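## Task

From the drawer of the cooler COLD, lift out the front cooling block (the one beside the handle) and set it on deck slot D2, resting flat within the slot's locators, with each of its 3 loose tubes back in its original bore. Then close the drawer fully; COLD's lamp stays lit until it is. The rear block must remain flat in its own spot with every tube in its bore, and plate P1 must stay on D1 as it is. Nothing may count as done if it only stays put because the robot holds it. Finish by releasing and moving the grippers away.

## Robot and tools

Robot: two arms, left_arm and right_arm, each with a parallel gripper. Either arm may be parked out of the way. D1 is the deck slot beside COLD and D2 lies past D1. COLD is loose on the table; it must finish within about a finger's width of its start, upright and barely rotated. Brief tugs on a held part or pushes on loose items can happen.

Frame: one scene frame for everything. Origin on the table surface midway between the arms; +x points out across the table, +z up, and left_arm sits toward +y. The arm names do not indicate image sides. Gripper frame: fingers extend along its +z, close along its y. end_effector_position is the point between the pads, roughly 1 cm short of the fingertips.

Row layout (used by execute_actions and move): 16 numbers, always both arms: left x, y, z, qw, qx, qy, qz, opening, then right x, y, z, qw, qx, qy, qz, opening. x, y, z are an absolute gripper position in metres in the scene frame; the quaternion is an absolute orientation, w first. Opening runs -1 (closed) to +1 (fully open, 0.094 m). Optionally 12 more numbers, each 0 to 1, scale joint stiffness: left's 6 joints then right's 6, in Joint positions order; they persist until changed.

execute_actions(actions): a list of actions; each action is a list of up to 15 rows, each row one control step of 1/30 s. A short action repeats its final row for the remaining steps. A target more than 0.6 m from the gripper's current position along any of that gripper's axes makes the action refused for both arms; a malformed action, or a first action failing that check against the latest reported state, refuses the whole call. Each step the command is clipped to within 70 mm and 16 degrees of the measured pose, so far targets need several actions. An empty list just reports state and images. To hold an orientation, resend your own fixed quaternion rather than the drifting reported one.

move(target, speed, blocking): target is one row as above (absolute poses). Both grippers travel straight lines that finish together, lasting 0.5 to 10 s (stopped at 10 s if longer). speed in m/s, 0.002 to 0.5, default 0.25; turning capped at twice that in rad/s. The opening is applied at the start. No collision avoidance; grippers can lag, wander or overshoot speed, particularly near full reach. Faster contact and targets set deeper past a surface press harder. blocking=false returns after 0.5 s while motion continues; until a result shows it ended, other moves and action rows are refused, so use wait or stop. The result adds a move: line with the ending (done, off_target, moving, held, fault), limits (paced = pose clipped; held = some steps blocked, after which the arm may surge) and each gripper's distance to its target. If only one arm is named, the other finished.

wait(seconds): 0 to 10; arms keep their last command; returns early if a running move ends. stop(): brakes a running move; needs stopping room; fingers keep moving. zoom_image(camera, region): region [x0, y0, x1, y1] in pixels of that camera's latest image, at most 504x504. Cameras: cam_head_left, cam_head_right, cam_high, cam_low, cam_left_wrist, cam_right_wrist, each 896x504; calibration (K, distortion, T_world_to_cam) is supplied and may be slightly off. finished_scene(scene): ends the given scene number irreversibly; the goal must already be met and stable.

Reading results: a state line gives each gripper's position and wxyz quaternion (can be off, more at long reach). Hand target lines show where the controller is currently driving. grip_measured is the finger opening on the command scale; the last Joint positions value is the opening in metres. Torques are raw drive outputs with offsets and noise. Step readings list positions at some steps; HELD marks steps held back for that arm. pose unreachable means the clearance check altered or blocked a command. FAULT lines report an arm stop. MOTOR HOT warns from 85 °C; at 100 °C an OVER-TEMPERATURE FAULT drops the arm.

Practical notes: motions often end a centimetre or more short, usually low; tiny commands of a few mm may do nothing. To grip, command roughly 0.03 below grip_measured; smaller margins grip lighter. Per-pad force is about 50 to 62 N, less on very thin parts. For an idle arm, resend its last reported full pose and intended opening every call. Joint ranges (rad): waist -2.880 to 2.880, shoulder 0 to 3.142, elbow 0 to 3.019, wrist pitch -1.693 to 1.571, wrist yaw -1.571 to 1.571, wrist roll -2.094 to 2.094; elbows stop just short of straight. Avoid: arms colliding or pressing each other, anything leaving the table, drops, slips, slams and hard shoves, tipping tubes out of their bores, and holding loads long enough to overheat motors.

Each tool is called after ">>>" by a JSON object that holds its "name" and its "arguments", one argument or row to a line.

## Session

>>> {"name": "execute_actions", "arguments": {
  "actions": []
}}

Scene clock: 0.00 s.
left_arm: end_effector_position=(+0.5348, +0.3501, +0.4949) grip_measured=+1.000 end_effector_quat_wxyz=(+0.710, +0.008, +0.704, -0.017) | right_arm: end_effector_position=(+0.1836, +0.1279, +0.1626) grip_measured=+1.000 end_effector_quat_wxyz=(-0.316, +0.831, -0.454, +0.062)
Joint positions: left_arm=[-0.014  1.052  1.052  0.009 -0.008 -0.014  0.094] | right_arm=[ 1.194  1.122  0.739 -0.554  0.18  -1.024  0.094]
Joint velocities: left_arm=[-0.005  0.005  0.007 -0.012 -0.022 -0.022  0.   ] | right_arm=[-0.005 -0.005  0.012  0.002  0.022  0.081  0.   ]
Joint torques (N m, as the arm reports them, + toward a larger angle): no reading
Hand target (left_arm): +0.535, +0.350, +0.513; +0.721, +0.007, +0.693, -0.018
Hand target (right_arm): +0.186, +0.135, +0.172; -0.325, +0.828, -0.453, +0.061
Joint stiffness scale: left_arm=[1. 1. 1. 1. 1. 1.] | right_arm=[1. 1. 1. 1. 1. 1.]
camera_calibration (this result's frames):
cam_right_wrist: T_world_to_cam=[[0.720503, 0.391189, 0.572579, -0.273928], [0.254655, -0.917263, 0.306235, 0.0267392], [0.645001, -0.0748331, -0.760509, 0.134522], [0, 0, 0, 1]] pos_world=[0.103789, 0.141751, 0.250962]

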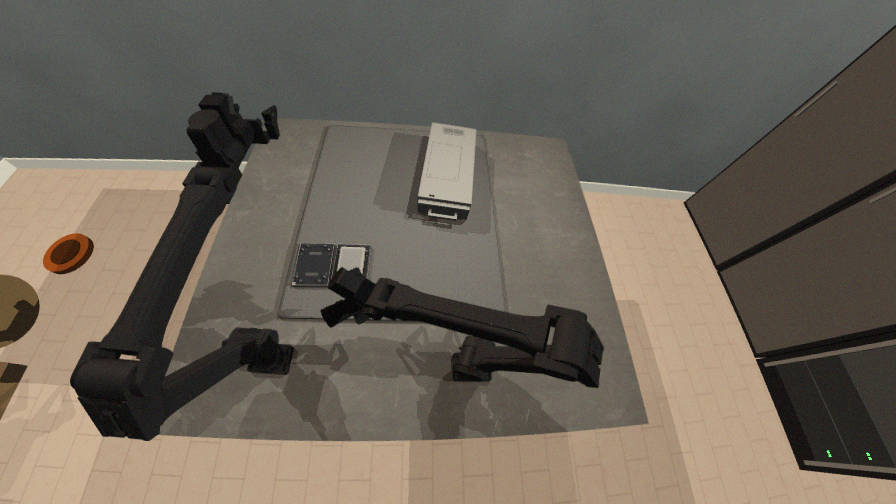

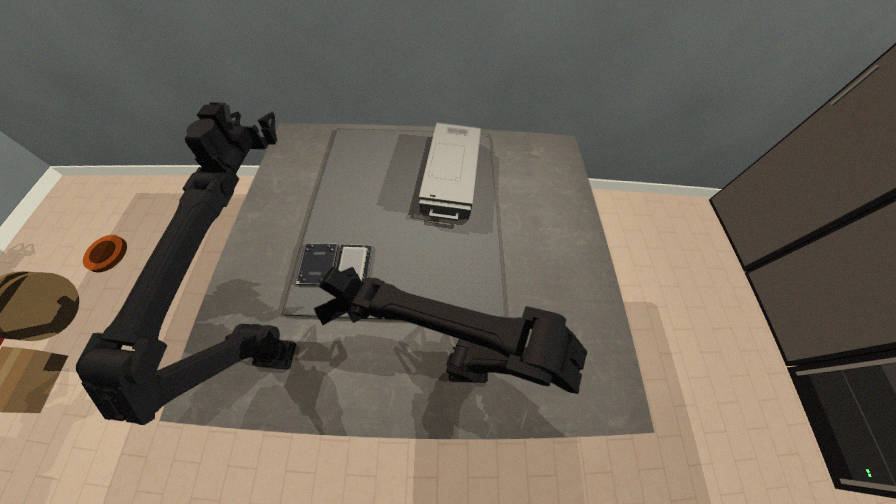

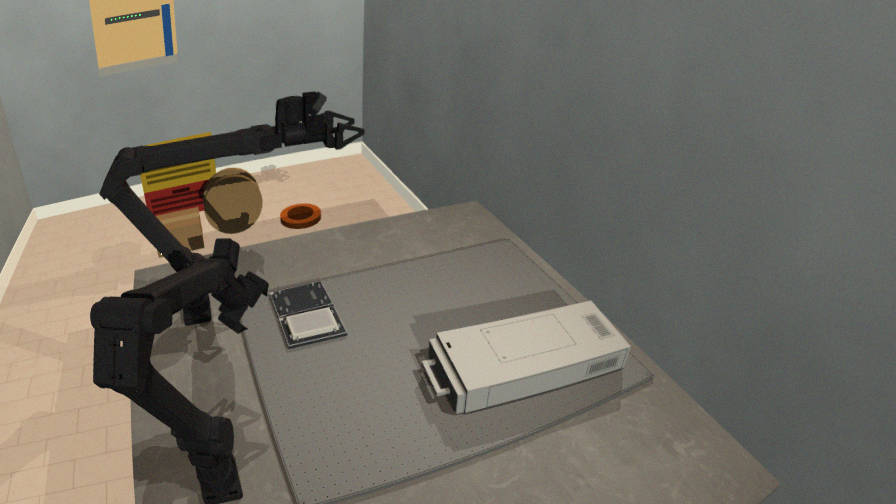

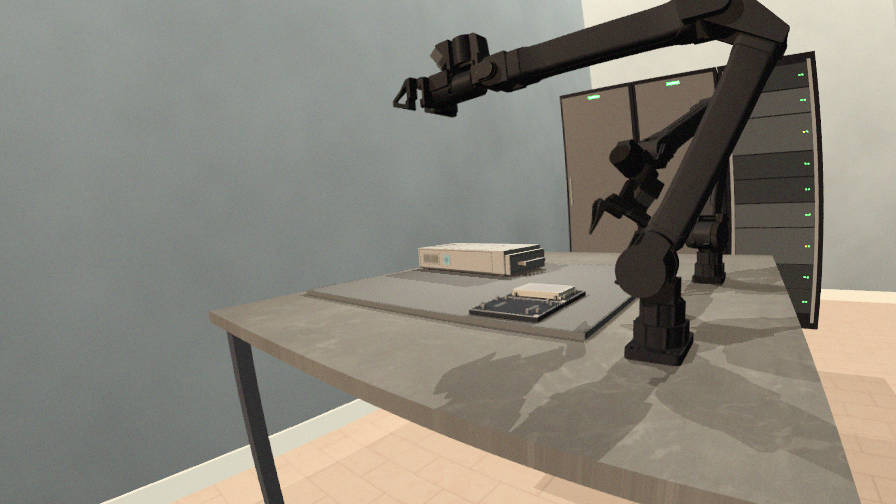

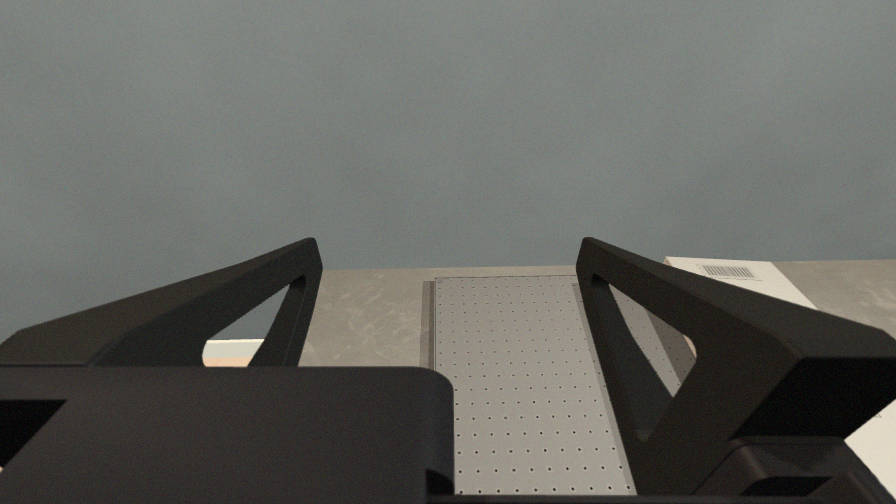

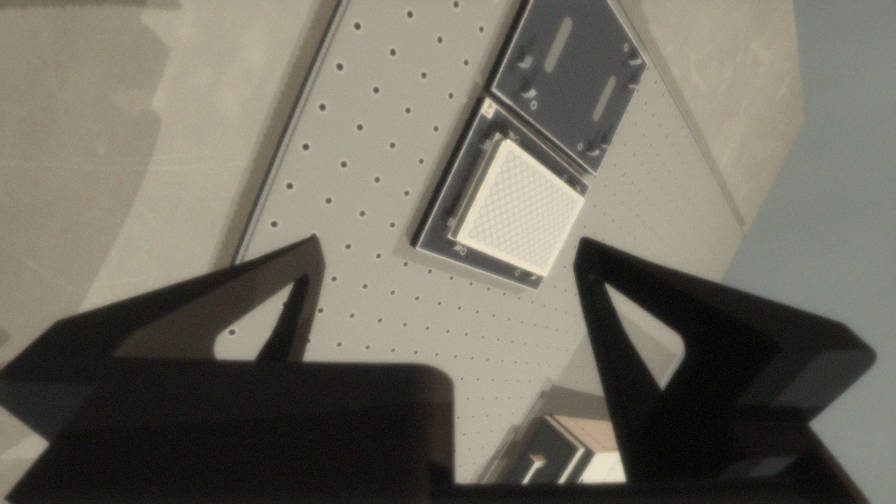

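>>> {"name": "move", "arguments": {
  "target": [0.66,-0.13,0.22,0,0,1,0,-1,0.42,-0.165,0.12,0.468,0.577,0.52,0.422,0]
}}

>>> {"name": "move", "arguments": {
  "target": [0.66,-0.13,0.105,0,0,1,0,-1,0.47,-0.168,0.068,0.468,0.577,0.52,0.422,0],
  "speed": 0.1
}}

Scene clock: 17.00 s.
left_arm: end_effector_position=(+0.6521, -0.1186, +0.2049) grip_measured=-0.997 end_effector_quat_wxyz=(+0.137, -0.001, +0.986, -0.094) | right_arm: end_effector_position=(+0.4162, -0.1609, +0.1219) grip_measured=+0.003 end_effector_quat_wxyz=(+0.664, +0.683, +0.181, +0.244)
Joint positions: left_arm=[-0.629  2.517  2.893 -1.612 -0.019 -0.658  0.   ] | right_arm=[ 0.627  1.927  1.028 -1.653  1.573 -2.065  0.047]
Joint velocities: left_arm=[-0.015 -0.005  0.007  0.022  0.007 -0.007 -0.   ] | right_arm=[-0.005 -0.015 -0.002 -0.032 -0.081 -0.022 -0.001]
Joint torques (N m, as the arm reports them, + toward a larger angle): left_arm=[ -1.28 -25.67  11.14   1.68   0.29  -0.09] | right_arm=[ -1.81 -11.71   6.31  -2.32   0.46  -0.33]
Hand target (left_arm): +0.654, -0.133, +0.215; +0.155, -0.002, +0.981, -0.114
Hand target (right_arm): +0.422, -0.165, +0.115; +0.672, +0.680, +0.192, +0.224
Off the commanded pose (left_arm): 0.021 m, 19 deg; orientation clipped at the last step of the last action.
Off the commanded pose (right_arm): 0.006 m, 51 deg; orientation clipped at the last step of the last action.
Joint stiffness scale: left_arm=[1. 1. 1. 1. 1. 1.] | right_arm=[1. 1. 1. 1. 1. 1.]
elbow stopped short (left arm): the move would have taken joint 3 (elbow) straighter than the controller allows; a more bent joint 3 avoids this.
joint sent to its limit (right arm) — the command would take joint 5 (wrist yaw) past its upper limit and joint 6 (wrist roll) past its lower limit, so those joints were sent only as far as their limits.
move: off_target (left_arm, right_arm); limits=paced
camera_calibration (this result's frames):
cam_left_wrist: T_world_to_cam=[[-0.0236274, -0.980468, 0.195254, -0.140557], [-0.942431, 0.0870104, 0.322881, 0.567601], [-0.333564, -0.176384, -0.92608, 0.512736], [0, 0, 0, 1]] pos_world=[0.702634, -0.09676, 0.31901]
cam_right_wrist: T_world_to_cam=[[0.0851526, 0.0452657, -0.995339, 0.0946197], [0.338449, 0.938255, 0.0716244, 0.00738642], [0.937124, -0.34297, 0.0645747, -0.333351], [0, 0, 0, 1]] pos_world=[0.301835, -0.125543, 0.115176]

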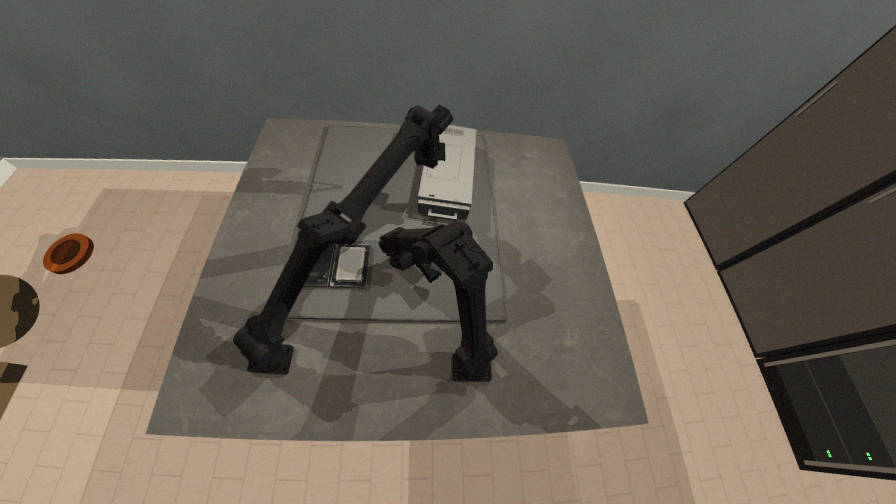

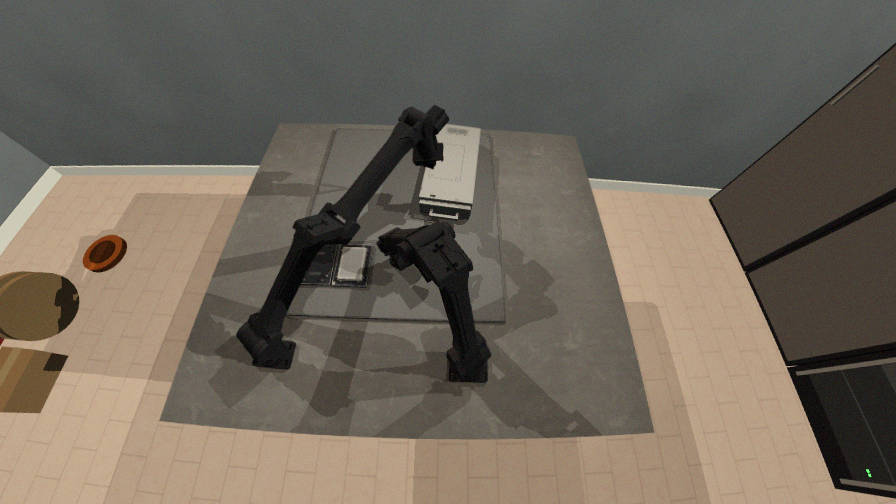

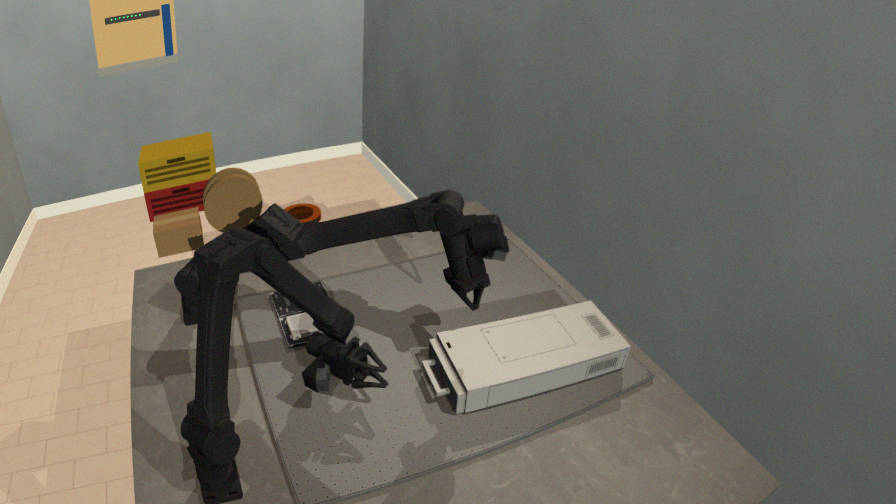

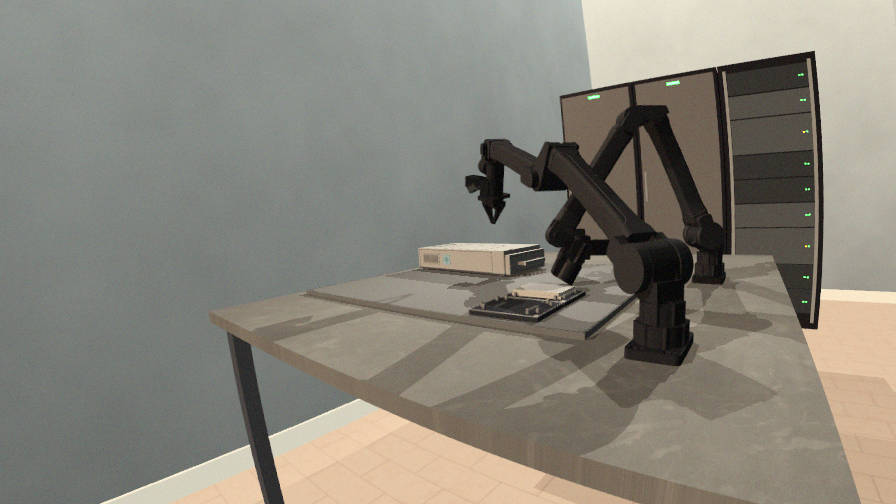

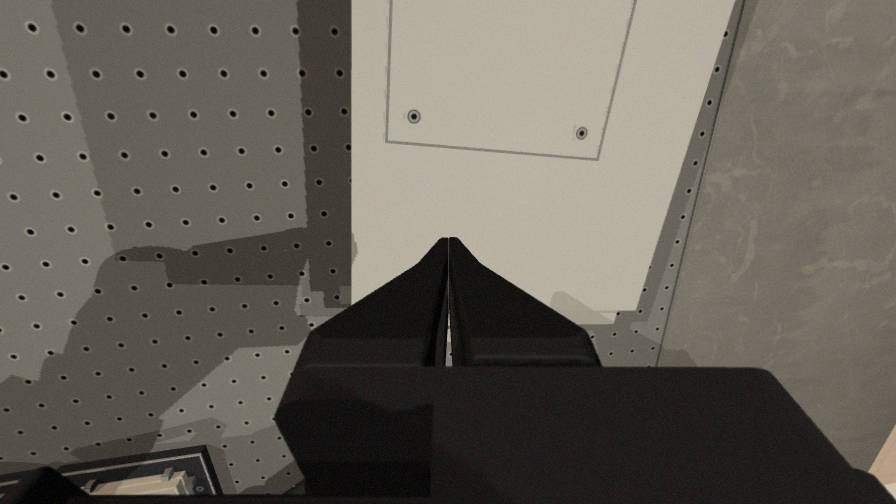

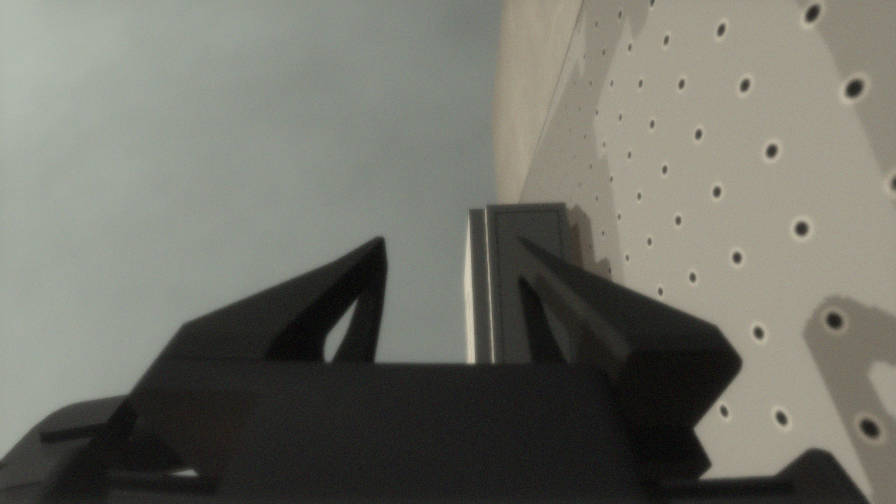

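Scene clock: 21.73 s.
left_arm: end_effector_position=(+0.6525, -0.1207, +0.1199) grip_measured=-0.998 end_effector_quat_wxyz=(+0.090, -0.000, +0.994, -0.063) | right_arm: end_effector_position=(+0.4638, -0.1526, +0.1204) grip_measured=+0.003 end_effector_quat_wxyz=(+0.662, +0.692, +0.144, +0.250)
Joint positions: left_arm=[-0.629  2.629  2.901 -1.624 -0.011 -0.658  0.   ] | right_arm=[ 0.581  2.01   1.189 -1.67   1.573 -2.065  0.047]
Joint velocities: left_arm=[-0.015 -0.005 -0.017 -0.007 -0.037 -0.037 -0.001] | right_arm=[ 0.005  0.005 -0.022  0.007 -0.051  0.007  0.001]
Joint torques (N m, as the arm reports them, + toward a larger angle): left_arm=[  0.   -24.07  10.59   1.42   0.31   0.04] | right_arm=[-2.8  -6.59  5.56 -0.54  0.49 -0.11]
Hand target (left_arm): +0.658, -0.129, +0.104; +0.095, +0.001, +0.993, -0.070
Hand target (right_arm): +0.465, -0.168, +0.073; +0.674, +0.688, +0.157, +0.216
Off the commanded pose (left_arm): 0.019 m, 13 deg.
Off the commanded pose (right_arm): 0.055 m, 55 deg; orientation clipped at the last step of the last action.
Joint stiffness scale: left_arm=[1. 1. 1. 1. 1. 1.] | right_arm=[1. 1. 1. 1. 1. 1.]
elbow stopped short (left arm): the move would have taken joint 3 (elbow) straighter than the controller allows; a more bent joint 3 avoids this.
joint sent to its limit (right arm) — the command would take joint 5 (wrist yaw) past its upper limit, so that joint was sent only as far as its limit.
move: off_target (left_arm, right_arm); limits=paced
camera_calibration (this result's frames):
cam_left_wrist: T_world_to_cam=[[-0.00999257, -0.991058, 0.13306, -0.12874], [-0.906678, 0.0650977, 0.416771, 0.558479], [-0.421706, -0.116478, -0.89922, 0.495292], [0, 0, 0, 1]] pos_world=[0.713942, -0.106254, 0.229749]
cam_right_wrist: T_world_to_cam=[[0.138982, 0.0739965, -0.987526, 0.0671282], [0.376326, 0.918449, 0.121784, -0.04303], [0.916004, -0.388557, 0.0998013, -0.376395], [0, 0, 0, 1]] pos_world=[0.351643, -0.111698, 0.109096]

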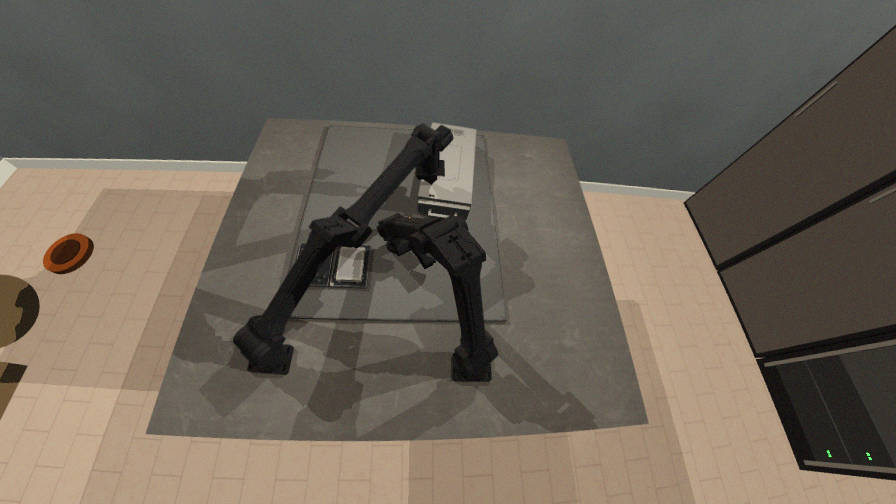

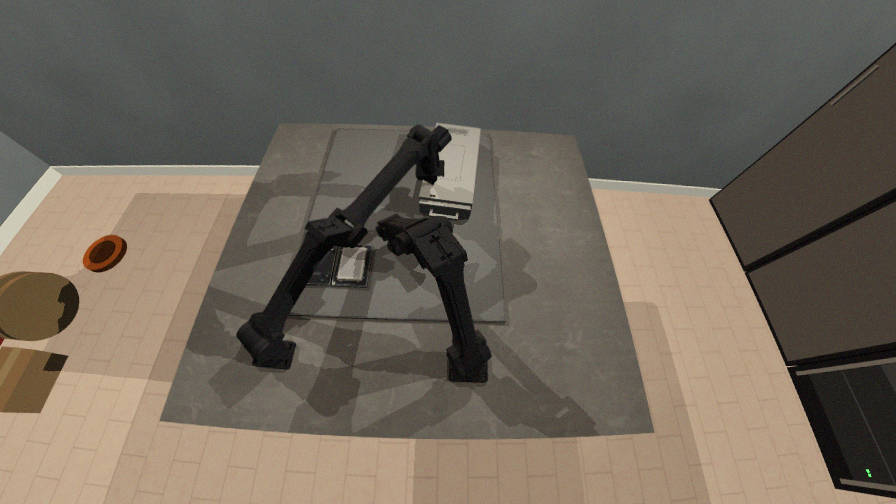

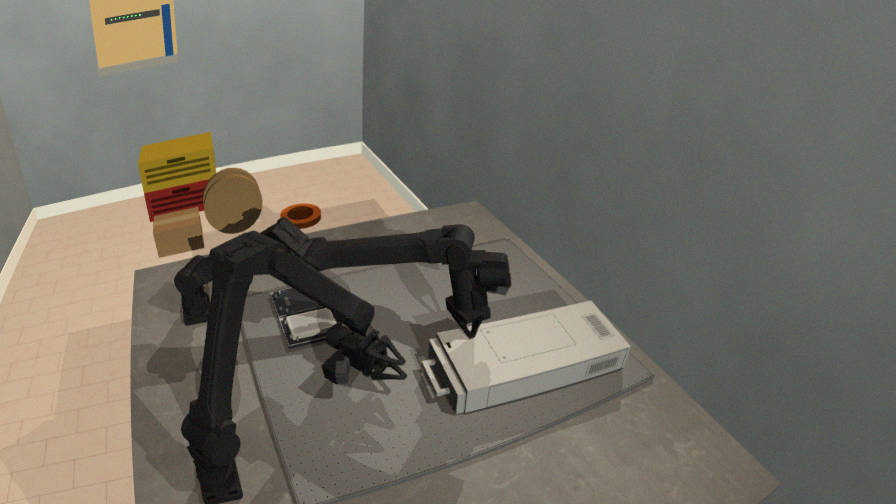

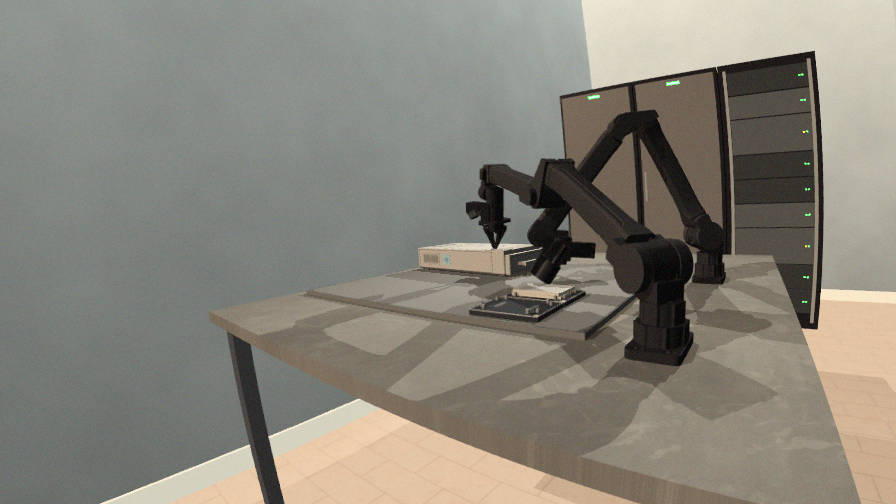

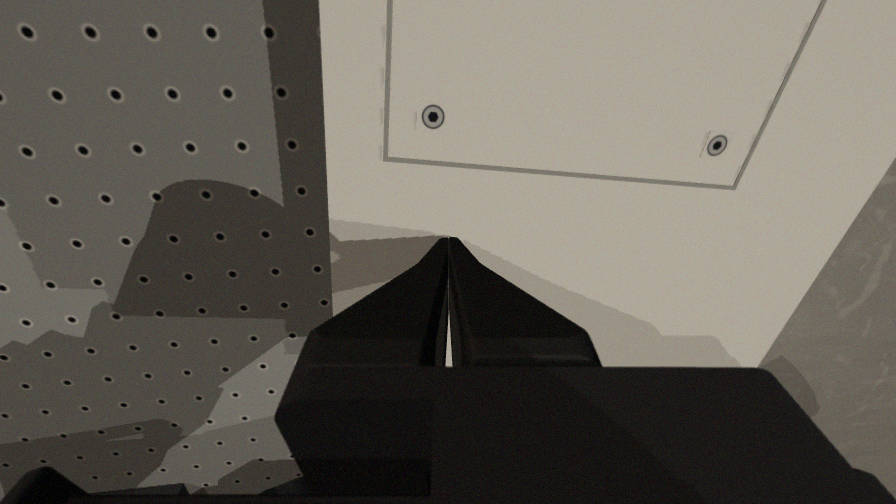

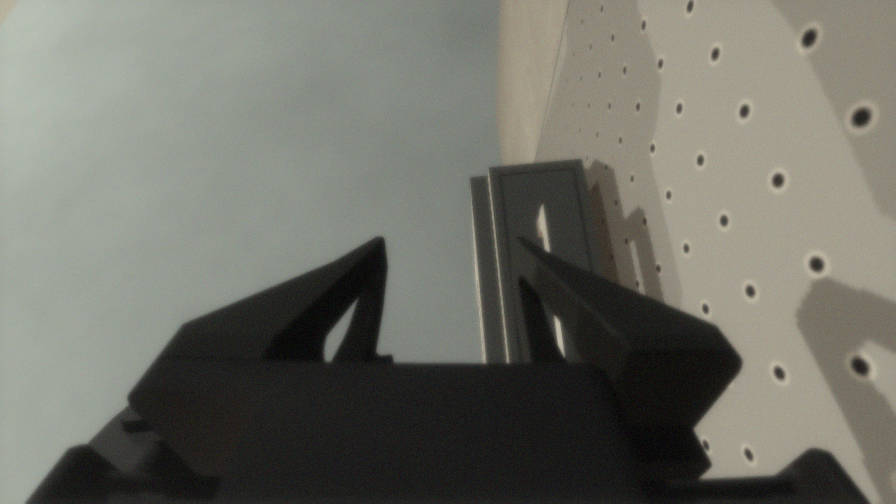

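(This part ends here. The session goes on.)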